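# Push the wheeled drawer pedestal fully under the desk

## Task

Get the rolling drawer pedestal completely beneath the desk so no part of it protrudes past the desk's front or sides, with its drawer fronts facing the room and parallel to the desk's front edge. It must end upright, neither toppled nor tilted, and must stay in place by itself once the robot lets go.

## Robot and tools

ROBOT. A wheeled base with two drive wheels and four casters carries a lifting column, a tilting head and two six-joint arms with parallel grippers. Shoulder height S = 0.90 m + column_m. Folded, the robot is 0.73 m long, 0.62 m wide and S + 0.43 m tall, and its front sits 0.40 m ahead of the column. The base cannot move sideways.

FRAMES. Base frame: origin on the floor under the column, midway between the drive wheels; x forward, y left, z up. left_hand and right_hand are reported in this frame, at the point where the fingers meet (the tips reach 8 mm further). Each hand's z axis runs along the fingers and its y axis across the opening; quat_wxyz rotates (0, 0, 1) onto the finger direction. The odometry frame is the base frame where the scene began.

execute_actions. Argument "actions": a list holding one action or none (none just returns state and pictures). Argument "cameras": names from cam_head_left, cam_head_right, cam_left_wrist, cam_right_wrist, nav_camera, or "all"; omitted or null gives all, [] gives none. An action may contain:
- "base": exactly one of {"translate_m": d}, a relative straight drive of d metres from the current spot, forward positive, -3 to 3; or {"rotate_rad": d}, a relative turn in place, counter-clockwise seen from above positive, -3.2 to 3.2.
- "joints": a single object for both arms, keyed by joint name, each value an absolute target: column_m 0 to 0.8 (m); head_tilt_rad -0.61 to 1.308 (positive looks down); left_joint1_rad -2.879 to 2.879; left_joint2_rad 0 to 3.141; left_joint3_rad 0 to 3.019; left_joint4_rad -1.692 to 1.57; left_joint5_rad -1.57 to 1.57 (positive swings the hand to the robot's right); left_joint6_rad -2.094 to 2.094 (hand roll); left_gripper_m 0 (closed) to 0.093, fingertip gap in m. right_* keys mirror these ranges.
- "speeds": optional caps for this action, translate_m 0.05 to 0.8 m/s, rotate_rad 0.1 to 1 rad/s (defaults are the maxima). It does not slow arms. A drive or turn needing over 8.667 s is rejected; no action exceeds 15 s.
Unknown keys or out-of-range numbers reject the call and nothing moves. Base, joints and column start together. Omitted joints may keep pushing toward earlier targets.

ARM GEOMETRY (approximate). With left_joint1_rad -1.57 or right_joint1_rad 1.57 and joints 5, 6 at 0, the arm moves in a vertical plane 0.23 m beside the column. Let a = j2 - 0.35, b = 1.05 + j2 - j3, c = b - j4. Hand point: ahead = 0.12 + 0.39 sin a + 0.38 cos b + 0.25 cos c; height = S + 0.39 cos a - 0.38 sin b - 0.25 sin c. c = 1.57 means fingers pointing down. Real hands land up to ~5 cm lower and nearer the column (more under load). Reach is about 1 m. For floor-level work, stretch the arm 0.45 to 0.5 m ahead with fingers down at column_m 0.3, then lower the column (down to ~0.02 m above floor). Below 0.4 m height the base housing blocks hands closer than 0.45 m ahead; moving arms with column_m under 0.3 risks hitting housing or floor. Target changes under ~0.03 rad (0.08 for joints 2, 3) may not move anything; for gentle contact step about 0.05 rad per call from your last target. Grip by commanding an opening smaller than the object; a reading staying 0.002 m or more above target means something is held.

RESULTS. joint_positions, base_odometry (wheel-count based, so slip counts as travel; heading -3.142 to 3.142), turned_by_wheels vs turned_by_imu (a gap above ~4 % and 0.05 rad means a collision or slip), base_tilt in degrees (forward, right), motor_effort for left_wheel and right_wheel in % (bracket = peak), wheel_motors_off. base_status/joint_status: "done", "off_target" (stopped short, maybe still pushing), "contact_stop" (base wheel stall or column touch; target dropped), "time_out", "not_followed" / "joint command not followed" with a "cause:" line (safety check withheld arm targets; back each involved joint off at least 0.05 rad). on_its_own lists uncommanded behaviour; "held at" is a held target. A stop in one call skips later motion calls in that reply.

OTHER TOOLS. wait: "seconds" 0 to 10, commands nothing, returns state and pictures. zoom_image: "camera" plus "region" [x0, y0, x1, y1] in pixels of that camera's last full image, at most 504 by 504. read_manual: "section" "licences", only licence text. finished_scene: "scene" is the current scene's number; irreversible, reports success.

CAMERAS. Head cameras 672x504, looking down by about head_tilt_rad; nav_camera on the base front, 0.23 m up, looking ahead; wrist fisheyes 616x616 look along the fingers, tilted 0.62 rad toward the hand's +x.

CAUTIONS. After a base contact_stop, back off 0.05 m before retrying or turning. Pushing hard for ~3 s cuts both wheel motors for 2 s (time_out; base then unheld). Tables between 0.30 m and S - 0.26 m high can slide over the housing and strike the column; if base_tilt forward falls 0.5 degrees or more, reverse 0.05 m. Blocked arms keep pushing and can overheat (MOTOR HOT from 85 °C, fault at 100 °C drops the arm); relieve by resending reported positions. Never let the arms strike or press each other. Avoid drops, slams, hard hits, and tipping the pedestal; let it rest free before ending.

Each tool is called after ">>>" as a command line: name --argument value for each argument, lists and objects as JSON in quotes; but a table of rows of numbers goes row by row, as --pt "numbers of a row", without its own name.

## Session

>>> execute_actions --actions '[]'

Scene clock: 0.00 s.
base_odometry: x=+0.000 y=+0.000 heading=+0.000 (m, m, rad; odometry frame)
turned_by_wheels: +0.000 (rad since the last result)
turned_by_imu: +0.000 (rad since the last result)
base_tilt: forward=+0.4 right=+0.2 (deg)
base_status: not commanded
joint_positions: column_m=+0.556 head_tilt_rad=+0.884 left_joint1_rad=-1.561 left_joint2_rad=+0.874 left_joint3_rad=+0.410 left_joint4_rad=-0.928 left_joint5_rad=+0.006 left_joint6_rad=-0.060 left_gripper_m=+0.095 right_joint1_rad=+1.557 right_joint2_rad=+0.882 right_joint3_rad=+0.414 right_joint4_rad=-0.995 right_joint5_rad=+0.011 right_joint6_rad=+0.065 right_gripper_m=+0.094
joint_status: not commanded
wheel_motors_off: 0
motor_effort: left_wheel=+3 right_wheel=-1 (%)
left_hand: x=+0.1528 y=+0.2257 z=+1.2504 quat_wxyz=(+0.420, +0.032, -0.907, -0.013) (m; base frame)
right_hand: x=+0.1434 y=-0.2302 z=+1.2624 quat_wxyz=(+0.452, -0.032, -0.891, +0.024) (m; base frame)
pictures: cam_head_left, cam_head_right, cam_left_wrist, cam_right_wrist, nav_camera
Images, in order (width x height): cam_head_left 672x504, cam_head_right 672x504, cam_left_wrist 616x616, cam_right_wrist 616x616, nav_camera 672x504.

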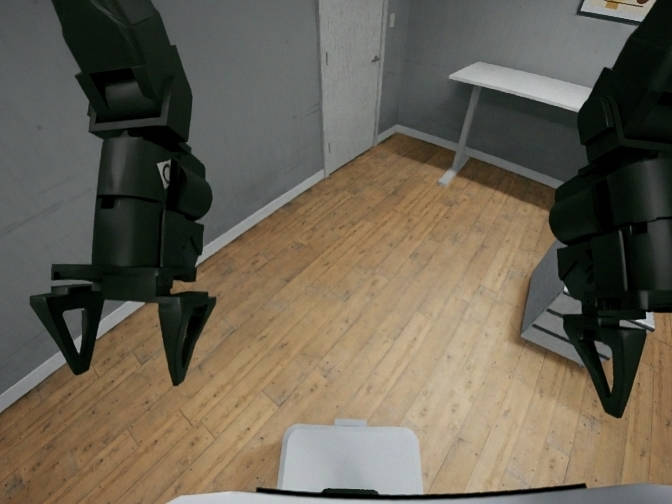

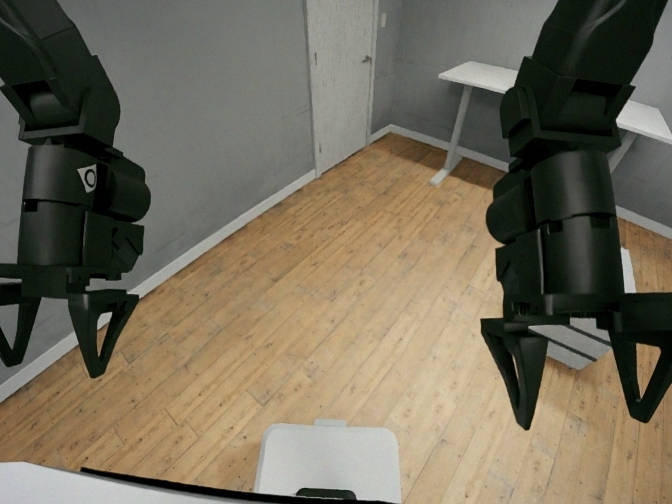

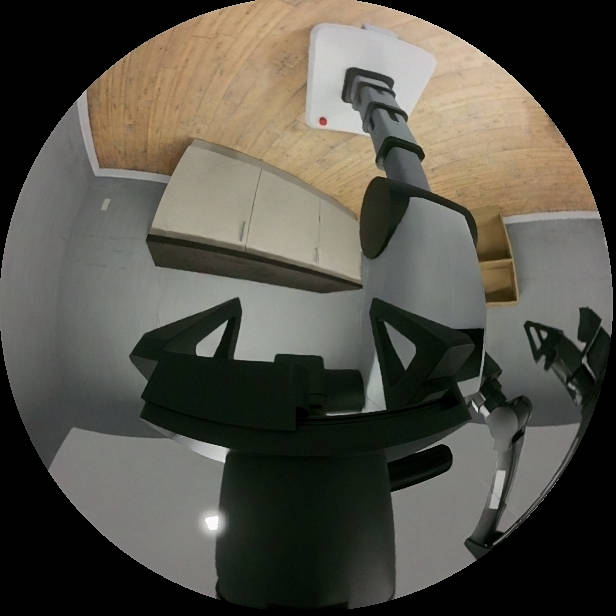

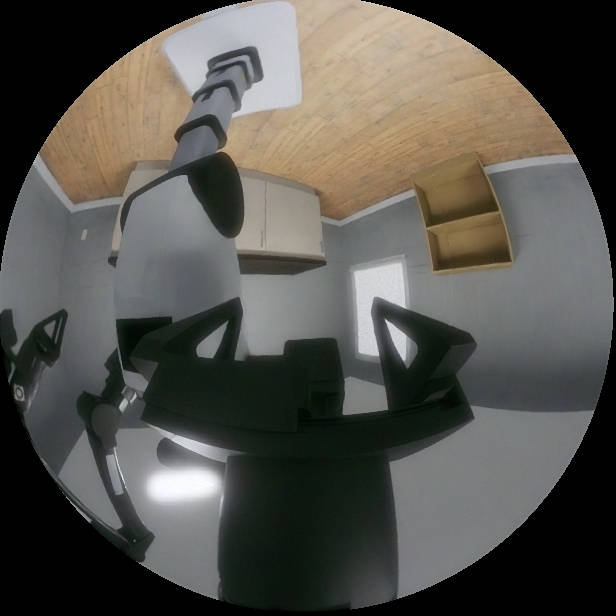

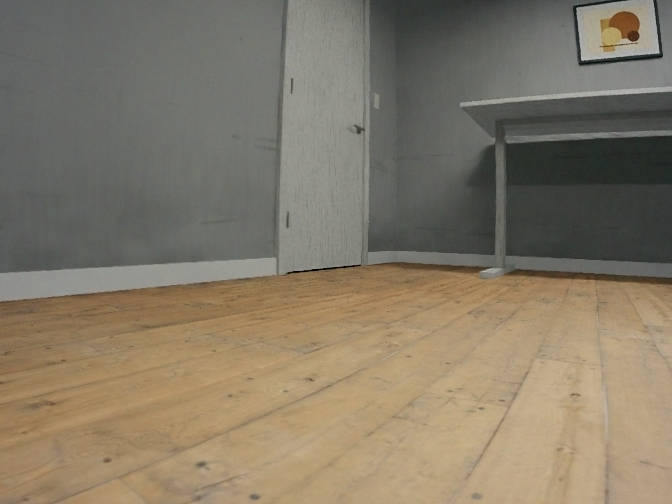

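>>> execute_actions --actions '[{"base":{"rotate_rad":-0.7}}]' --cameras '["cam_head_left","nav_camera"]'

Scene clock: 3.77 s.
base_odometry: x=+0.000 y=+0.000 heading=-0.699 (m, m, rad; odometry frame)
turned_by_wheels: -0.699 (rad since the last result)
turned_by_imu: -0.690 (rad since the last result)
base_tilt: forward=+0.4 right=+0.1 (deg)
base_status: done
joint_positions: column_m=+0.556 head_tilt_rad=+0.884 left_joint1_rad=-1.561 left_joint2_rad=+0.874 left_joint3_rad=+0.410 left_joint4_rad=-0.928 left_joint5_rad=+0.006 left_joint6_rad=-0.060 left_gripper_m=+0.095 right_joint1_rad=+1.557 right_joint2_rad=+0.882 right_joint3_rad=+0.414 right_joint4_rad=-0.995 right_joint5_rad=+0.011 right_joint6_rad=+0.065 right_gripper_m=+0.094
joint_status: not commanded
wheel_motors_off: 0
motor_effort: left_wheel=+2(36) right_wheel=-2(38) (%)
left_hand: x=+0.1528 y=+0.2257 z=+1.2504 quat_wxyz=(+0.420, +0.032, -0.907, -0.013) (m; base frame)
right_hand: x=+0.1434 y=-0.2302 z=+1.2624 quat_wxyz=(+0.452, -0.032, -0.891, +0.024) (m; base frame)
pictures: cam_head_left, nav_camera
Images, in order (width x height): cam_head_left 672x504, nav_camera 672x504.

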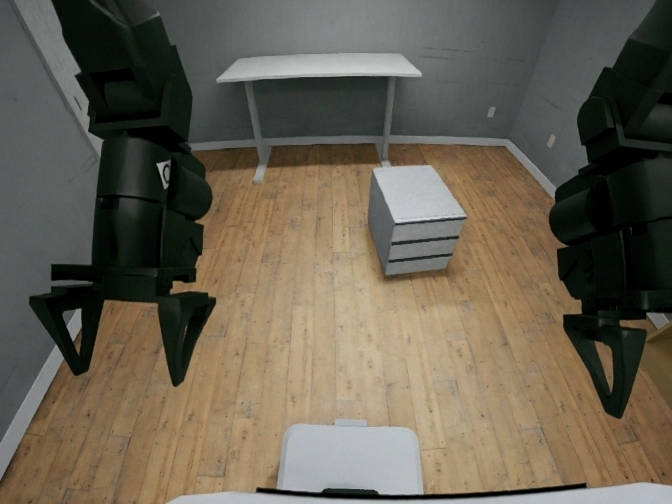

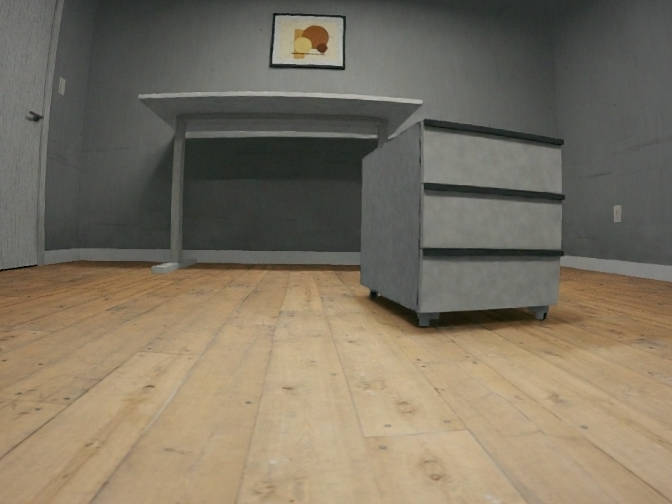

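>>> execute_actions --actions '[{"base":{"rotate_rad":-0.69}}]' --cameras '[]'

>>> execute_actions --actions '[{"base":{"translate_m":1.08}}]' --cameras '[]'

>>> execute_actions --actions '[{"base":{"rotate_rad":1.14},"joints":{"head_tilt_rad":1.0}}]' --cameras '["cam_head_left","nav_camera"]'

Scene clock: 20.73 s.
base_odometry: x=+0.000 y=+0.000 heading=-1.389 (m, m, rad; odometry frame)
turned_by_wheels: -0.689 (rad since the last result)
turned_by_imu: -0.682 (rad since the last result)
base_tilt: forward=+0.4 right=+0.2 (deg)
base_status: done
joint_positions: column_m=+0.556 head_tilt_rad=+0.884 left_joint1_rad=-1.561 left_joint2_rad=+0.874 left_joint3_rad=+0.410 left_joint4_rad=-0.928 left_joint5_rad=+0.006 left_joint6_rad=-0.060 left_gripper_m=+0.095 right_joint1_rad=+1.557 right_joint2_rad=+0.882 right_joint3_rad=+0.414 right_joint4_rad=-0.995 right_joint5_rad=+0.011 right_joint6_rad=+0.065 right_gripper_m=+0.094
joint_status: not commanded
wheel_motors_off: 0
motor_effort: left_wheel=+3(27) right_wheel=-3(27) (%)
left_hand: x=+0.1528 y=+0.2257 z=+1.2504 quat_wxyz=(+0.420, +0.032, -0.907, -0.013) (m; base frame)
right_hand: x=+0.1434 y=-0.2302 z=+1.2624 quat_wxyz=(+0.452, -0.032, -0.891, +0.024) (m; base frame)
pictures: none
No camera images: the call's "cameras" was empty. Leave "cameras" out to get every camera's image.

Scene clock: 24.13 s.
base_odometry: x=+0.195 y=-1.062 heading=-1.389 (m, m, rad; odometry frame)
turned_by_wheels: +0.000 (rad since the last result)
turned_by_imu: +0.001 (rad since the last result)
base_tilt: forward=+0.5 right=+0.1 (deg)
base_status: done
joint_positions: column_m=+0.556 head_tilt_rad=+0.884 left_joint1_rad=-1.561 left_joint2_rad=+0.874 left_joint3_rad=+0.411 left_joint4_rad=-0.928 left_joint5_rad=+0.006 left_joint6_rad=-0.060 left_gripper_m=+0.095 right_joint1_rad=+1.557 right_joint2_rad=+0.882 right_joint3_rad=+0.416 right_joint4_rad=-0.995 right_joint5_rad=+0.011 right_joint6_rad=+0.065 right_gripper_m=+0.094
joint_status: not commanded
wheel_motors_off: 0
motor_effort: left_wheel=+0(48) right_wheel=-1(44) (%)
left_hand: x=+0.1537 y=+0.2257 z=+1.2502 quat_wxyz=(+0.420, +0.032, -0.907, -0.013) (m; base frame)
right_hand: x=+0.1443 y=-0.2302 z=+1.2621 quat_wxyz=(+0.451, -0.032, -0.892, +0.024) (m; base frame)
pictures: none
No camera images: the call's "cameras" was empty. Leave "cameras" out to get every camera's image.

Scene clock: 26.57 s.
base_odometry: x=+0.195 y=-1.062 heading=-0.249 (m, m, rad; odometry frame)
turned_by_wheels: +1.139 (rad since the last result)
turned_by_imu: +1.127 (rad since the last result)
base_tilt: forward=+0.4 right=+0.2 (deg)
base_status: done
joint_positions: column_m=+0.556 head_tilt_rad=+1.000 left_joint1_rad=-1.561 left_joint2_rad=+0.874 left_joint3_rad=+0.411 left_joint4_rad=-0.928 left_joint5_rad=+0.006 left_joint6_rad=-0.060 left_gripper_m=+0.095 right_joint1_rad=+1.557 right_joint2_rad=+0.882 right_joint3_rad=+0.416 right_joint4_rad=-0.995 right_joint5_rad=+0.011 right_joint6_rad=+0.065 right_gripper_m=+0.094
joint_status: all done
wheel_motors_off: 0
motor_effort: left_wheel=-1(44) right_wheel=+1(33) (%)
left_hand: x=+0.1537 y=+0.2257 z=+1.2502 quat_wxyz=(+0.420, +0.032, -0.907, -0.013) (m; base frame)
right_hand: x=+0.1443 y=-0.2302 z=+1.2621 quat_wxyz=(+0.451, -0.032, -0.892, +0.024) (m; base frame)
pictures: cam_head_left, nav_camera
camera_calibration (this result's frames):
cam_head_left: T_world_to_cam=[[0.0380428, -0.99911, -0.0182154, 0.0614607], [-0.803899, -0.0197722, -0.594437, 0.944386], [0.593548, 0.0372574, -0.803936, 1.13305], [0, 0, 0, 1]] pos_world=[0.0843352, 0.0378642, 1.4734]
Images, in order (width x height): cam_head_left 672x504, nav_camera 672x504.

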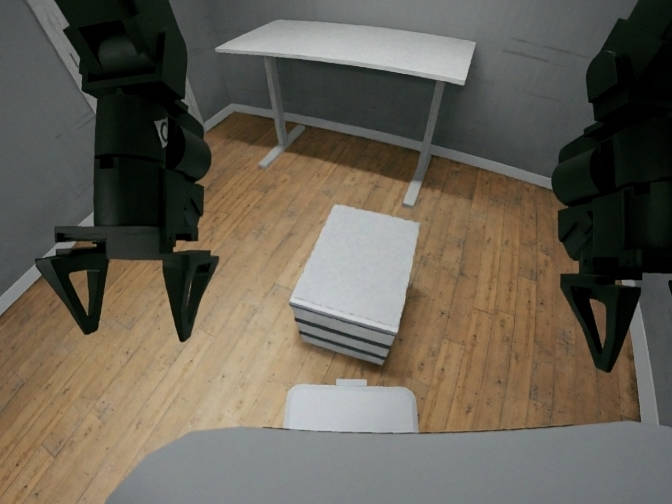

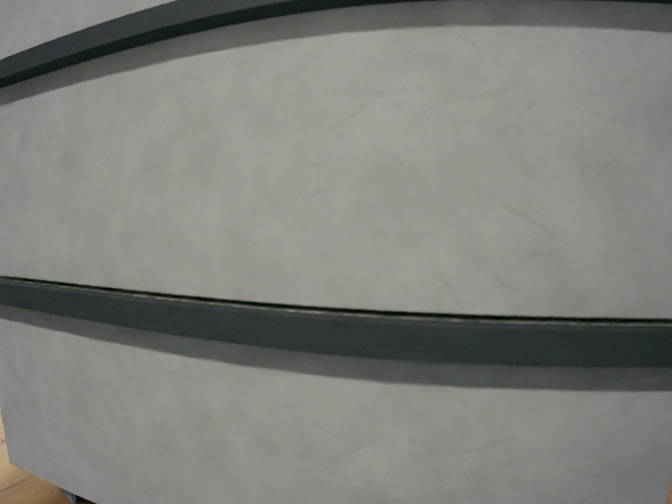

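>>> execute_actions --actions '[{"base":{"translate_m":0.9},"speeds":{"translate_m":0.2}}]' --cameras '["cam_head_left"]'

Scene clock: 34.10 s.
base_odometry: x=+1.068 y=-1.284 heading=-0.248 (m, m, rad; odometry frame)
turned_by_wheels: +0.001 (rad since the last result)
turned_by_imu: +0.003 (rad since the last result)
base_tilt: forward=+0.4 right=+0.2 (deg)
base_status: done
joint_positions: column_m=+0.556 head_tilt_rad=+1.002 left_joint1_rad=-1.561 left_joint2_rad=+0.870 left_joint3_rad=+0.409 left_joint4_rad=-0.928 left_joint5_rad=+0.006 left_joint6_rad=-0.060 left_gripper_m=+0.095 right_joint1_rad=+1.557 right_joint2_rad=+0.879 right_joint3_rad=+0.414 right_joint4_rad=-0.995 right_joint5_rad=+0.011 right_joint6_rad=+0.065 right_gripper_m=+0.094
joint_status: not commanded
wheel_motors_off: 0
motor_effort: left_wheel=+2(50) right_wheel=+0(47) (%)
left_hand: x=+0.1529 y=+0.2257 z=+1.2507 quat_wxyz=(+0.419, +0.032, -0.907, -0.013) (m; base frame)
right_hand: x=+0.1441 y=-0.2302 z=+1.2625 quat_wxyz=(+0.450, -0.032, -0.892, +0.024) (m; base frame)
pictures: cam_head_left
camera_calibration (this result's frames):
cam_head_left: T_world_to_cam=[[0.0379995, -0.99911, -0.0183055, 0.0616018], [-0.805306, -0.0197722, -0.59253, 0.941516], [0.59164, 0.0372574, -0.805341, 1.13531], [0, 0, 0, 1]] pos_world=[0.0841731, 0.0378642, 1.47331]
Images, in order (width x height): cam_head_left 672x504.

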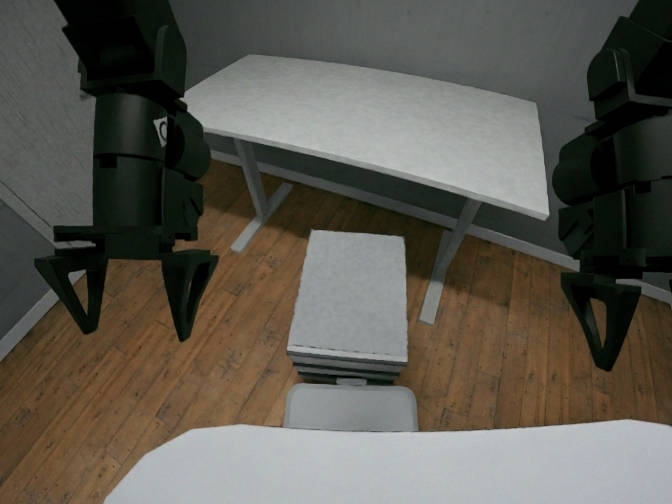

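>>> execute_actions --actions '[{"base":{"translate_m":0.25},"speeds":{"translate_m":0.2}}]' --cameras '[]'

>>> execute_actions --actions '[{"base":{"translate_m":-0.12}}]' --cameras '[]'

>>> execute_actions --actions '[{"base":{"rotate_rad":-1.0}}]' --cameras '[]'

>>> execute_actions --actions '[{"base":{"translate_m":-0.31}}]' --cameras '[]'

>>> execute_actions --actions '[{"base":{"rotate_rad":0.62}}]' --cameras '["cam_head_left"]'

Scene clock: 46.17 s.
base_odometry: x=+1.310 y=-1.345 heading=-0.248 (m, m, rad; odometry frame)
turned_by_wheels: +0.001 (rad since the last result)
turned_by_imu: +0.002 (rad since the last result)
base_tilt: forward=+0.4 right=+0.1 (deg)
base_status: done
joint_positions: column_m=+0.556 head_tilt_rad=+1.002 left_joint1_rad=-1.561 left_joint2_rad=+0.870 left_joint3_rad=+0.407 left_joint4_rad=-0.928 left_joint5_rad=+0.006 left_joint6_rad=-0.060 left_gripper_m=+0.095 right_joint1_rad=+1.557 right_joint2_rad=+0.879 right_joint3_rad=+0.414 right_joint4_rad=-0.995 right_joint5_rad=+0.011 right_joint6_rad=+0.065 right_gripper_m=+0.094
joint_status: not commanded
wheel_motors_off: 0
motor_effort: left_wheel=+2(37) right_wheel=+2(38) (%)
left_hand: x=+0.1521 y=+0.2257 z=+1.2509 quat_wxyz=(+0.420, +0.032, -0.907, -0.013) (m; base frame)
right_hand: x=+0.1439 y=-0.2302 z=+1.2626 quat_wxyz=(+0.450, -0.032, -0.892, +0.024) (m; base frame)
pictures: none
No camera images: the call's "cameras" was empty. Leave "cameras" out to get every camera's image.

Scene clock: 47.63 s.
base_odometry: x=+1.194 y=-1.316 heading=-0.249 (m, m, rad; odometry frame)
turned_by_wheels: -0.002 (rad since the last result)
turned_by_imu: -0.002 (rad since the last result)
base_tilt: forward=+0.4 right=+0.1 (deg)
base_status: done
joint_positions: column_m=+0.556 head_tilt_rad=+1.002 left_joint1_rad=-1.561 left_joint2_rad=+0.870 left_joint3_rad=+0.405 left_joint4_rad=-0.928 left_joint5_rad=+0.006 left_joint6_rad=-0.060 left_gripper_m=+0.095 right_joint1_rad=+1.557 right_joint2_rad=+0.878 right_joint3_rad=+0.411 right_joint4_rad=-0.995 right_joint5_rad=+0.011 right_joint6_rad=+0.065 right_gripper_m=+0.094
joint_status: not commanded
wheel_motors_off: 0
motor_effort: left_wheel=+0(25) right_wheel=+5(32) (%)
left_hand: x=+0.1509 y=+0.2257 z=+1.2513 quat_wxyz=(+0.421, +0.032, -0.906, -0.013) (m; base frame)
right_hand: x=+0.1426 y=-0.2302 z=+1.2630 quat_wxyz=(+0.451, -0.032, -0.891, +0.024) (m; base frame)
pictures: none
No camera images: the call's "cameras" was empty. Leave "cameras" out to get every camera's image.

Scene clock: 49.93 s.
base_odometry: x=+1.194 y=-1.316 heading=-1.249 (m, m, rad; odometry frame)
turned_by_wheels: -0.999 (rad since the last result)
turned_by_imu: -0.987 (rad since the last result)
base_tilt: forward=+0.4 right=+0.2 (deg)
base_status: done
joint_positions: column_m=+0.556 head_tilt_rad=+1.002 left_joint1_rad=-1.561 left_joint2_rad=+0.870 left_joint3_rad=+0.405 left_joint4_rad=-0.928 left_joint5_rad=+0.006 left_joint6_rad=-0.060 left_gripper_m=+0.095 right_joint1_rad=+1.557 right_joint2_rad=+0.878 right_joint3_rad=+0.412 right_joint4_rad=-0.995 right_joint5_rad=+0.011 right_joint6_rad=+0.065 right_gripper_m=+0.094
joint_status: not commanded
wheel_motors_off: 0
motor_effort: left_wheel=+2(38) right_wheel=-3(42) (%)
left_hand: x=+0.1509 y=+0.2257 z=+1.2513 quat_wxyz=(+0.421, +0.032, -0.906, -0.013) (m; base frame)
right_hand: x=+0.1428 y=-0.2302 z=+1.2630 quat_wxyz=(+0.451, -0.032, -0.891, +0.024) (m; base frame)
pictures: none
No camera images: the call's "cameras" was empty. Leave "cameras" out to get every camera's image.

Scene clock: 52.10 s.
base_odometry: x=+1.096 y=-1.022 heading=-1.250 (m, m, rad; odometry frame)
turned_by_wheels: -0.001 (rad since the last result)
turned_by_imu: -0.001 (rad since the last result)
base_tilt: forward=+0.4 right=+0.2 (deg)
base_status: done
joint_positions: column_m=+0.556 head_tilt_rad=+1.002 left_joint1_rad=-1.561 left_joint2_rad=+0.870 left_joint3_rad=+0.404 left_joint4_rad=-0.928 left_joint5_rad=+0.006 left_joint6_rad=-0.060 left_gripper_m=+0.095 right_joint1_rad=+1.557 right_joint2_rad=+0.878 right_joint3_rad=+0.411 right_joint4_rad=-0.995 right_joint5_rad=+0.011 right_joint6_rad=+0.065 right_gripper_m=+0.094
joint_status: not commanded
wheel_motors_off: 0
motor_effort: left_wheel=-1(43) right_wheel=+1(45) (%)
left_hand: x=+0.1502 y=+0.2257 z=+1.2515 quat_wxyz=(+0.422, +0.032, -0.906, -0.013) (m; base frame)
right_hand: x=+0.1424 y=-0.2302 z=+1.2631 quat_wxyz=(+0.452, -0.032, -0.891, +0.024) (m; base frame)
pictures: none
No camera images: the call's "cameras" was empty. Leave "cameras" out to get every camera's image.

Scene clock: 53.97 s.
base_odometry: x=+1.096 y=-1.022 heading=-0.631 (m, m, rad; odometry frame)
turned_by_wheels: +0.619 (rad since the last result)
turned_by_imu: +0.612 (rad since the last result)
base_tilt: forward=+0.4 right=+0.2 (deg)
base_status: done
joint_positions: column_m=+0.556 head_tilt_rad=+1.002 left_joint1_rad=-1.561 left_joint2_rad=+0.870 left_joint3_rad=+0.404 left_joint4_rad=-0.928 left_joint5_rad=+0.006 left_joint6_rad=-0.060 left_gripper_m=+0.095 right_joint1_rad=+1.557 right_joint2_rad=+0.878 right_joint3_rad=+0.412 right_joint4_rad=-0.995 right_joint5_rad=+0.011 right_joint6_rad=+0.065 right_gripper_m=+0.094
joint_status: not commanded
wheel_motors_off: 0
motor_effort: left_wheel=-1(31) right_wheel=+2(44) (%)
left_hand: x=+0.1502 y=+0.2257 z=+1.2515 quat_wxyz=(+0.422, +0.032, -0.906, -0.013) (m; base frame)
right_hand: x=+0.1430 y=-0.2302 z=+1.2629 quat_wxyz=(+0.451, -0.032, -0.892, +0.024) (m; base frame)
pictures: cam_head_left
camera_calibration (this result's frames):
cam_head_left: T_world_to_cam=[[0.0379995, -0.99911, -0.0183055, 0.0616018], [-0.805306, -0.0197722, -0.59253, 0.941516], [0.59164, 0.0372574, -0.805341, 1.13531], [0, 0, 0, 1]] pos_world=[0.0841731, 0.0378642, 1.47331]
Images, in order (width x height): cam_head_left 672x504.

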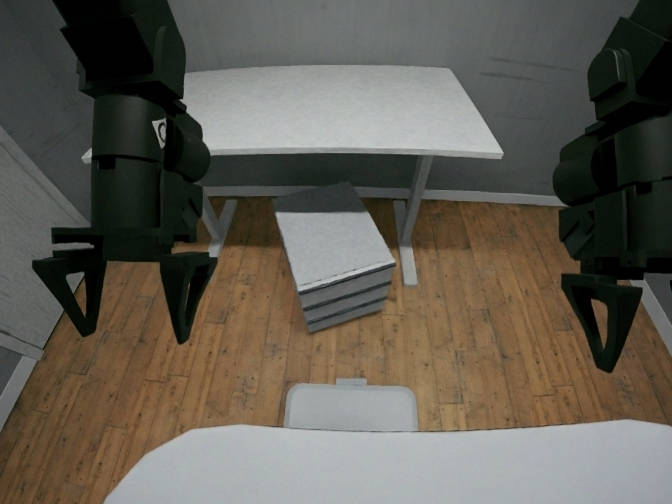

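>>> execute_actions --actions '[{"base":{"translate_m":0.6},"speeds":{"translate_m":0.2}}]' --cameras '["cam_head_left"]'

Scene clock: 60.13 s.
base_odometry: x=+1.580 y=-1.375 heading=-0.630 (m, m, rad; odometry frame)
turned_by_wheels: +0.001 (rad since the last result)
turned_by_imu: +0.003 (rad since the last result)
base_tilt: forward=+0.4 right=+0.1 (deg)
base_status: done
joint_positions: column_m=+0.556 head_tilt_rad=+1.003 left_joint1_rad=-1.560 left_joint2_rad=+0.870 left_joint3_rad=+0.408 left_joint4_rad=-0.928 left_joint5_rad=+0.006 left_joint6_rad=-0.060 left_gripper_m=+0.095 right_joint1_rad=+1.558 right_joint2_rad=+0.878 right_joint3_rad=+0.414 right_joint4_rad=-0.995 right_joint5_rad=+0.011 right_joint6_rad=+0.065 right_gripper_m=+0.094
joint_status: not commanded
wheel_motors_off: 0
motor_effort: left_wheel=+1(63) right_wheel=+0(45) (%)
left_hand: x=+0.1529 y=+0.2259 z=+1.2507 quat_wxyz=(+0.419, +0.033, -0.907, -0.013) (m; base frame)
right_hand: x=+0.1442 y=-0.2301 z=+1.2625 quat_wxyz=(+0.450, -0.032, -0.892, +0.023) (m; base frame)
pictures: cam_head_left
camera_calibration (this result's frames):
cam_head_left: T_world_to_cam=[[0.0379922, -0.99911, -0.0183206, 0.0616254], [-0.805541, -0.0197722, -0.59221, 0.941035], [0.591321, 0.0372574, -0.805576, 1.13569], [0, 0, 0, 1]] pos_world=[0.0841459, 0.0378642, 1.4733]
Images, in order (width x height): cam_head_left 672x504.

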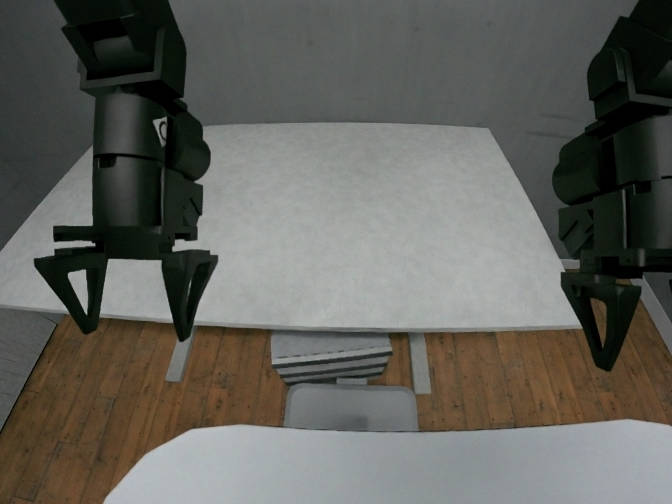

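>>> execute_actions --actions '[{"base":{"translate_m":0.17},"speeds":{"translate_m":0.15}}]' --cameras '[]'

>>> execute_actions --actions '[{"base":{"translate_m":-0.7}}]' --cameras '["cam_head_left","nav_camera"]'

Scene clock: 67.53 s.
base_odometry: x=+1.714 y=-1.473 heading=-0.612 (m, m, rad; odometry frame)
turned_by_wheels: +0.018 (rad since the last result)
turned_by_imu: +0.038 (rad since the last result)
base_tilt: forward=+0.4 right=+0.1 (deg)
base_status: translate_m contact_stop (by the wheels' count: +0.165 of +0.170)
joint_positions: column_m=+0.556 head_tilt_rad=+1.003 left_joint1_rad=-1.561 left_joint2_rad=+0.870 left_joint3_rad=+0.411 left_joint4_rad=-0.927 left_joint5_rad=+0.006 left_joint6_rad=-0.060 left_gripper_m=+0.095 right_joint1_rad=+1.557 right_joint2_rad=+0.882 right_joint3_rad=+0.414 right_joint4_rad=-0.995 right_joint5_rad=+0.012 right_joint6_rad=+0.065 right_gripper_m=+0.094
joint_status: not commanded
wheel_motors_off: 0
motor_effort: left_wheel=-1(86) right_wheel=+1(56) (%)
left_hand: x=+0.1544 y=+0.2257 z=+1.2502 quat_wxyz=(+0.418, +0.032, -0.908, -0.013) (m; base frame)
right_hand: x=+0.1435 y=-0.2303 z=+1.2624 quat_wxyz=(+0.452, -0.032, -0.891, +0.024) (m; base frame)
pictures: none
No camera images: the call's "cameras" was empty. Leave "cameras" out to get every camera's image.

not run: a stop came earlier in this reply.

>>> execute_actions --actions '[{"base":{"translate_m":-0.7}}]' --cameras '["cam_head_left","nav_camera"]'

Scene clock: 73.10 s.
base_odometry: x=+1.141 y=-1.070 heading=-0.612 (m, m, rad; odometry frame)
turned_by_wheels: +0.000 (rad since the last result)
turned_by_imu: +0.001 (rad since the last result)
base_tilt: forward=+0.4 right=+0.1 (deg)
base_status: done
joint_positions: column_m=+0.556 head_tilt_rad=+1.003 left_joint1_rad=-1.561 left_joint2_rad=+0.870 left_joint3_rad=+0.406 left_joint4_rad=-0.927 left_joint5_rad=+0.006 left_joint6_rad=-0.060 left_gripper_m=+0.095 right_joint1_rad=+1.557 right_joint2_rad=+0.881 right_joint3_rad=+0.412 right_joint4_rad=-0.995 right_joint5_rad=+0.012 right_joint6_rad=+0.065 right_gripper_m=+0.094
joint_status: not commanded
wheel_motors_off: 0
motor_effort: left_wheel=+1(53) right_wheel=-1(42) (%)
left_hand: x=+0.1520 y=+0.2257 z=+1.2509 quat_wxyz=(+0.420, +0.032, -0.907, -0.013) (m; base frame)
right_hand: x=+0.1422 y=-0.2303 z=+1.2629 quat_wxyz=(+0.453, -0.032, -0.891, +0.024) (m; base frame)
pictures: cam_head_left, nav_camera
camera_calibration (this result's frames):
cam_head_left: T_world_to_cam=[[0.0379797, -0.99911, -0.0183465, 0.061666], [-0.805945, -0.0197722, -0.591661, 0.940209], [0.590771, 0.0372574, -0.805978, 1.13634], [0, 0, 0, 1]] pos_world=[0.0840992, 0.0378642, 1.47328]
Images, in order (width x height): cam_head_left 672x504, nav_camera 672x504.

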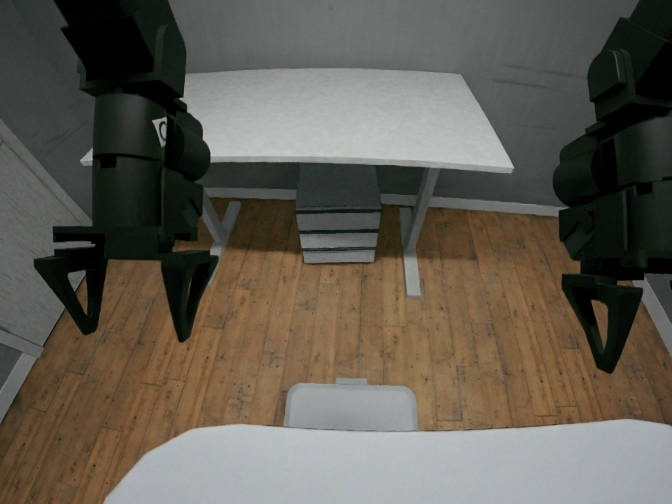

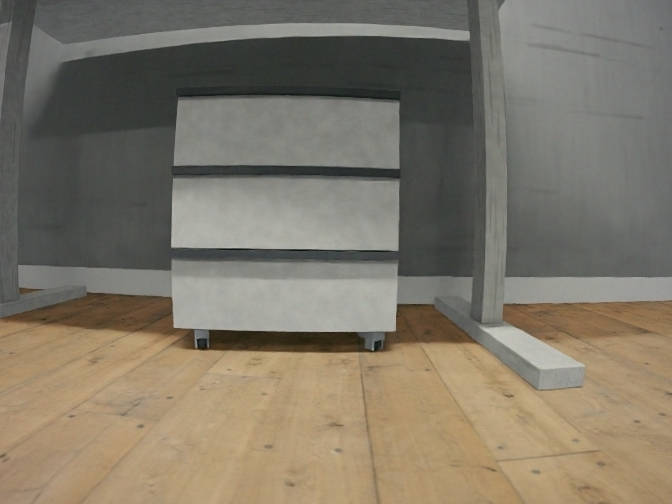

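>>> execute_actions --actions '[{"base":{"rotate_rad":-0.07}}]' --cameras '[]'

>>> execute_actions --actions '[{"base":{"translate_m":0.7},"speeds":{"translate_m":0.25}}]' --cameras '[]'

>>> execute_actions --actions '[{"base":{"translate_m":-0.5}}]' --cameras '["cam_head_left","nav_camera"]'

Scene clock: 79.93 s.
base_odometry: x=+1.141 y=-1.070 heading=-0.680 (m, m, rad; odometry frame)
turned_by_wheels: -0.068 (rad since the last result)
turned_by_imu: -0.067 (rad since the last result)
base_tilt: forward=+0.4 right=+0.1 (deg)
base_status: done
joint_positions: column_m=+0.556 head_tilt_rad=+1.003 left_joint1_rad=-1.561 left_joint2_rad=+0.870 left_joint3_rad=+0.406 left_joint4_rad=-0.927 left_joint5_rad=+0.006 left_joint6_rad=-0.060 left_gripper_m=+0.095 right_joint1_rad=+1.557 right_joint2_rad=+0.881 right_joint3_rad=+0.412 right_joint4_rad=-0.995 right_joint5_rad=+0.012 right_joint6_rad=+0.065 right_gripper_m=+0.094
joint_status: not commanded
wheel_motors_off: 0
motor_effort: left_wheel=+1(39) right_wheel=-1(31) (%)
left_hand: x=+0.1520 y=+0.2257 z=+1.2509 quat_wxyz=(+0.420, +0.032, -0.907, -0.013) (m; base frame)
right_hand: x=+0.1422 y=-0.2303 z=+1.2629 quat_wxyz=(+0.453, -0.032, -0.891, +0.024) (m; base frame)
pictures: none
No camera images: the call's "cameras" was empty. Leave "cameras" out to get every camera's image.

Scene clock: 83.73 s.
base_odometry: x=+1.685 y=-1.510 heading=-0.677 (m, m, rad; odometry frame)
turned_by_wheels: +0.003 (rad since the last result)
turned_by_imu: -0.036 (rad since the last result)
base_tilt: forward=+0.4 right=+0.2 (deg)
base_status: done
joint_positions: column_m=+0.556 head_tilt_rad=+1.005 left_joint1_rad=-1.561 left_joint2_rad=+0.869 left_joint3_rad=+0.408 left_joint4_rad=-0.927 left_joint5_rad=+0.006 left_joint6_rad=-0.060 left_gripper_m=+0.095 right_joint1_rad=+1.557 right_joint2_rad=+0.876 right_joint3_rad=+0.418 right_joint4_rad=-0.995 right_joint5_rad=+0.012 right_joint6_rad=+0.065 right_gripper_m=+0.094
joint_status: not commanded
wheel_motors_off: 0
motor_effort: left_wheel=+1(83) right_wheel=+0(87) (%)
left_hand: x=+0.1530 y=+0.2257 z=+1.2508 quat_wxyz=(+0.419, +0.032, -0.908, -0.013) (m; base frame)
right_hand: x=+0.1461 y=-0.2304 z=+1.2620 quat_wxyz=(+0.448, -0.032, -0.893, +0.024) (m; base frame)
pictures: none
No camera images: the call's "cameras" was empty. Leave "cameras" out to get every camera's image.

Scene clock: 86.37 s.
base_odometry: x=+1.295 y=-1.197 heading=-0.677 (m, m, rad; odometry frame)
turned_by_wheels: +0.000 (rad since the last result)
turned_by_imu: +0.000 (rad since the last result)
base_tilt: forward=+0.4 right=+0.1 (deg)
base_status: done
joint_positions: column_m=+0.556 head_tilt_rad=+1.005 left_joint1_rad=-1.561 left_joint2_rad=+0.868 left_joint3_rad=+0.404 left_joint4_rad=-0.927 left_joint5_rad=+0.006 left_joint6_rad=-0.060 left_gripper_m=+0.095 right_joint1_rad=+1.557 right_joint2_rad=+0.876 right_joint3_rad=+0.411 right_joint4_rad=-0.995 right_joint5_rad=+0.012 right_joint6_rad=+0.065 right_gripper_m=+0.094
joint_status: not commanded
wheel_motors_off: 0
motor_effort: left_wheel=+0(42) right_wheel=-1(39) (%)
left_hand: x=+0.1512 y=+0.2256 z=+1.2513 quat_wxyz=(+0.420, +0.032, -0.907, -0.013) (m; base frame)
right_hand: x=+0.1428 y=-0.2304 z=+1.2632 quat_wxyz=(+0.451, -0.032, -0.892, +0.024) (m; base frame)
pictures: cam_head_left, nav_camera
camera_calibration (this result's frames):
cam_head_left: T_world_to_cam=[[0.0379428, -0.99911, -0.0184228, 0.0617855], [-0.807132, -0.0197722, -0.59004, 0.937773], [0.589151, 0.0372574, -0.807164, 1.13825], [0, 0, 0, 1]] pos_world=[0.0839615, 0.0378642, 1.47322]
Images, in order (width x height): cam_head_left 672x504, nav_camera 672x504.

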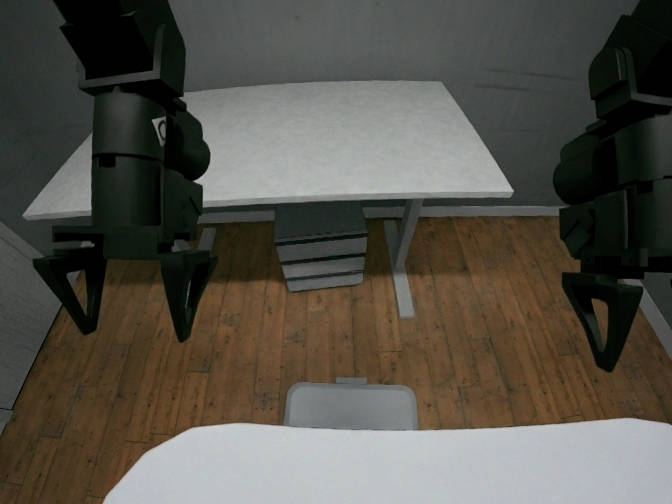

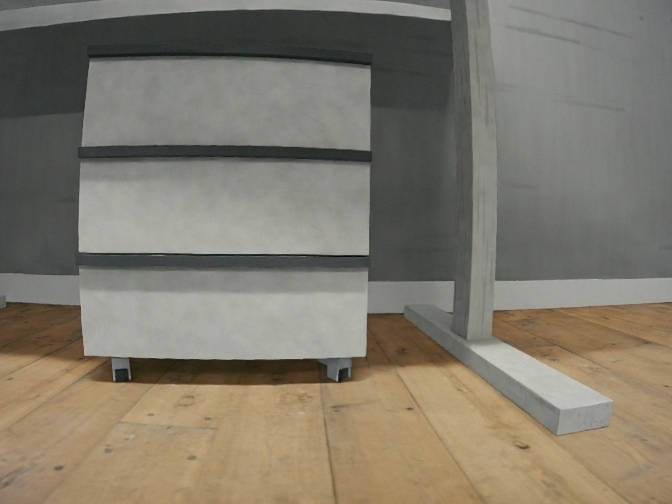

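>>> finished_scene --scene 1

The scene is finished: the task was done.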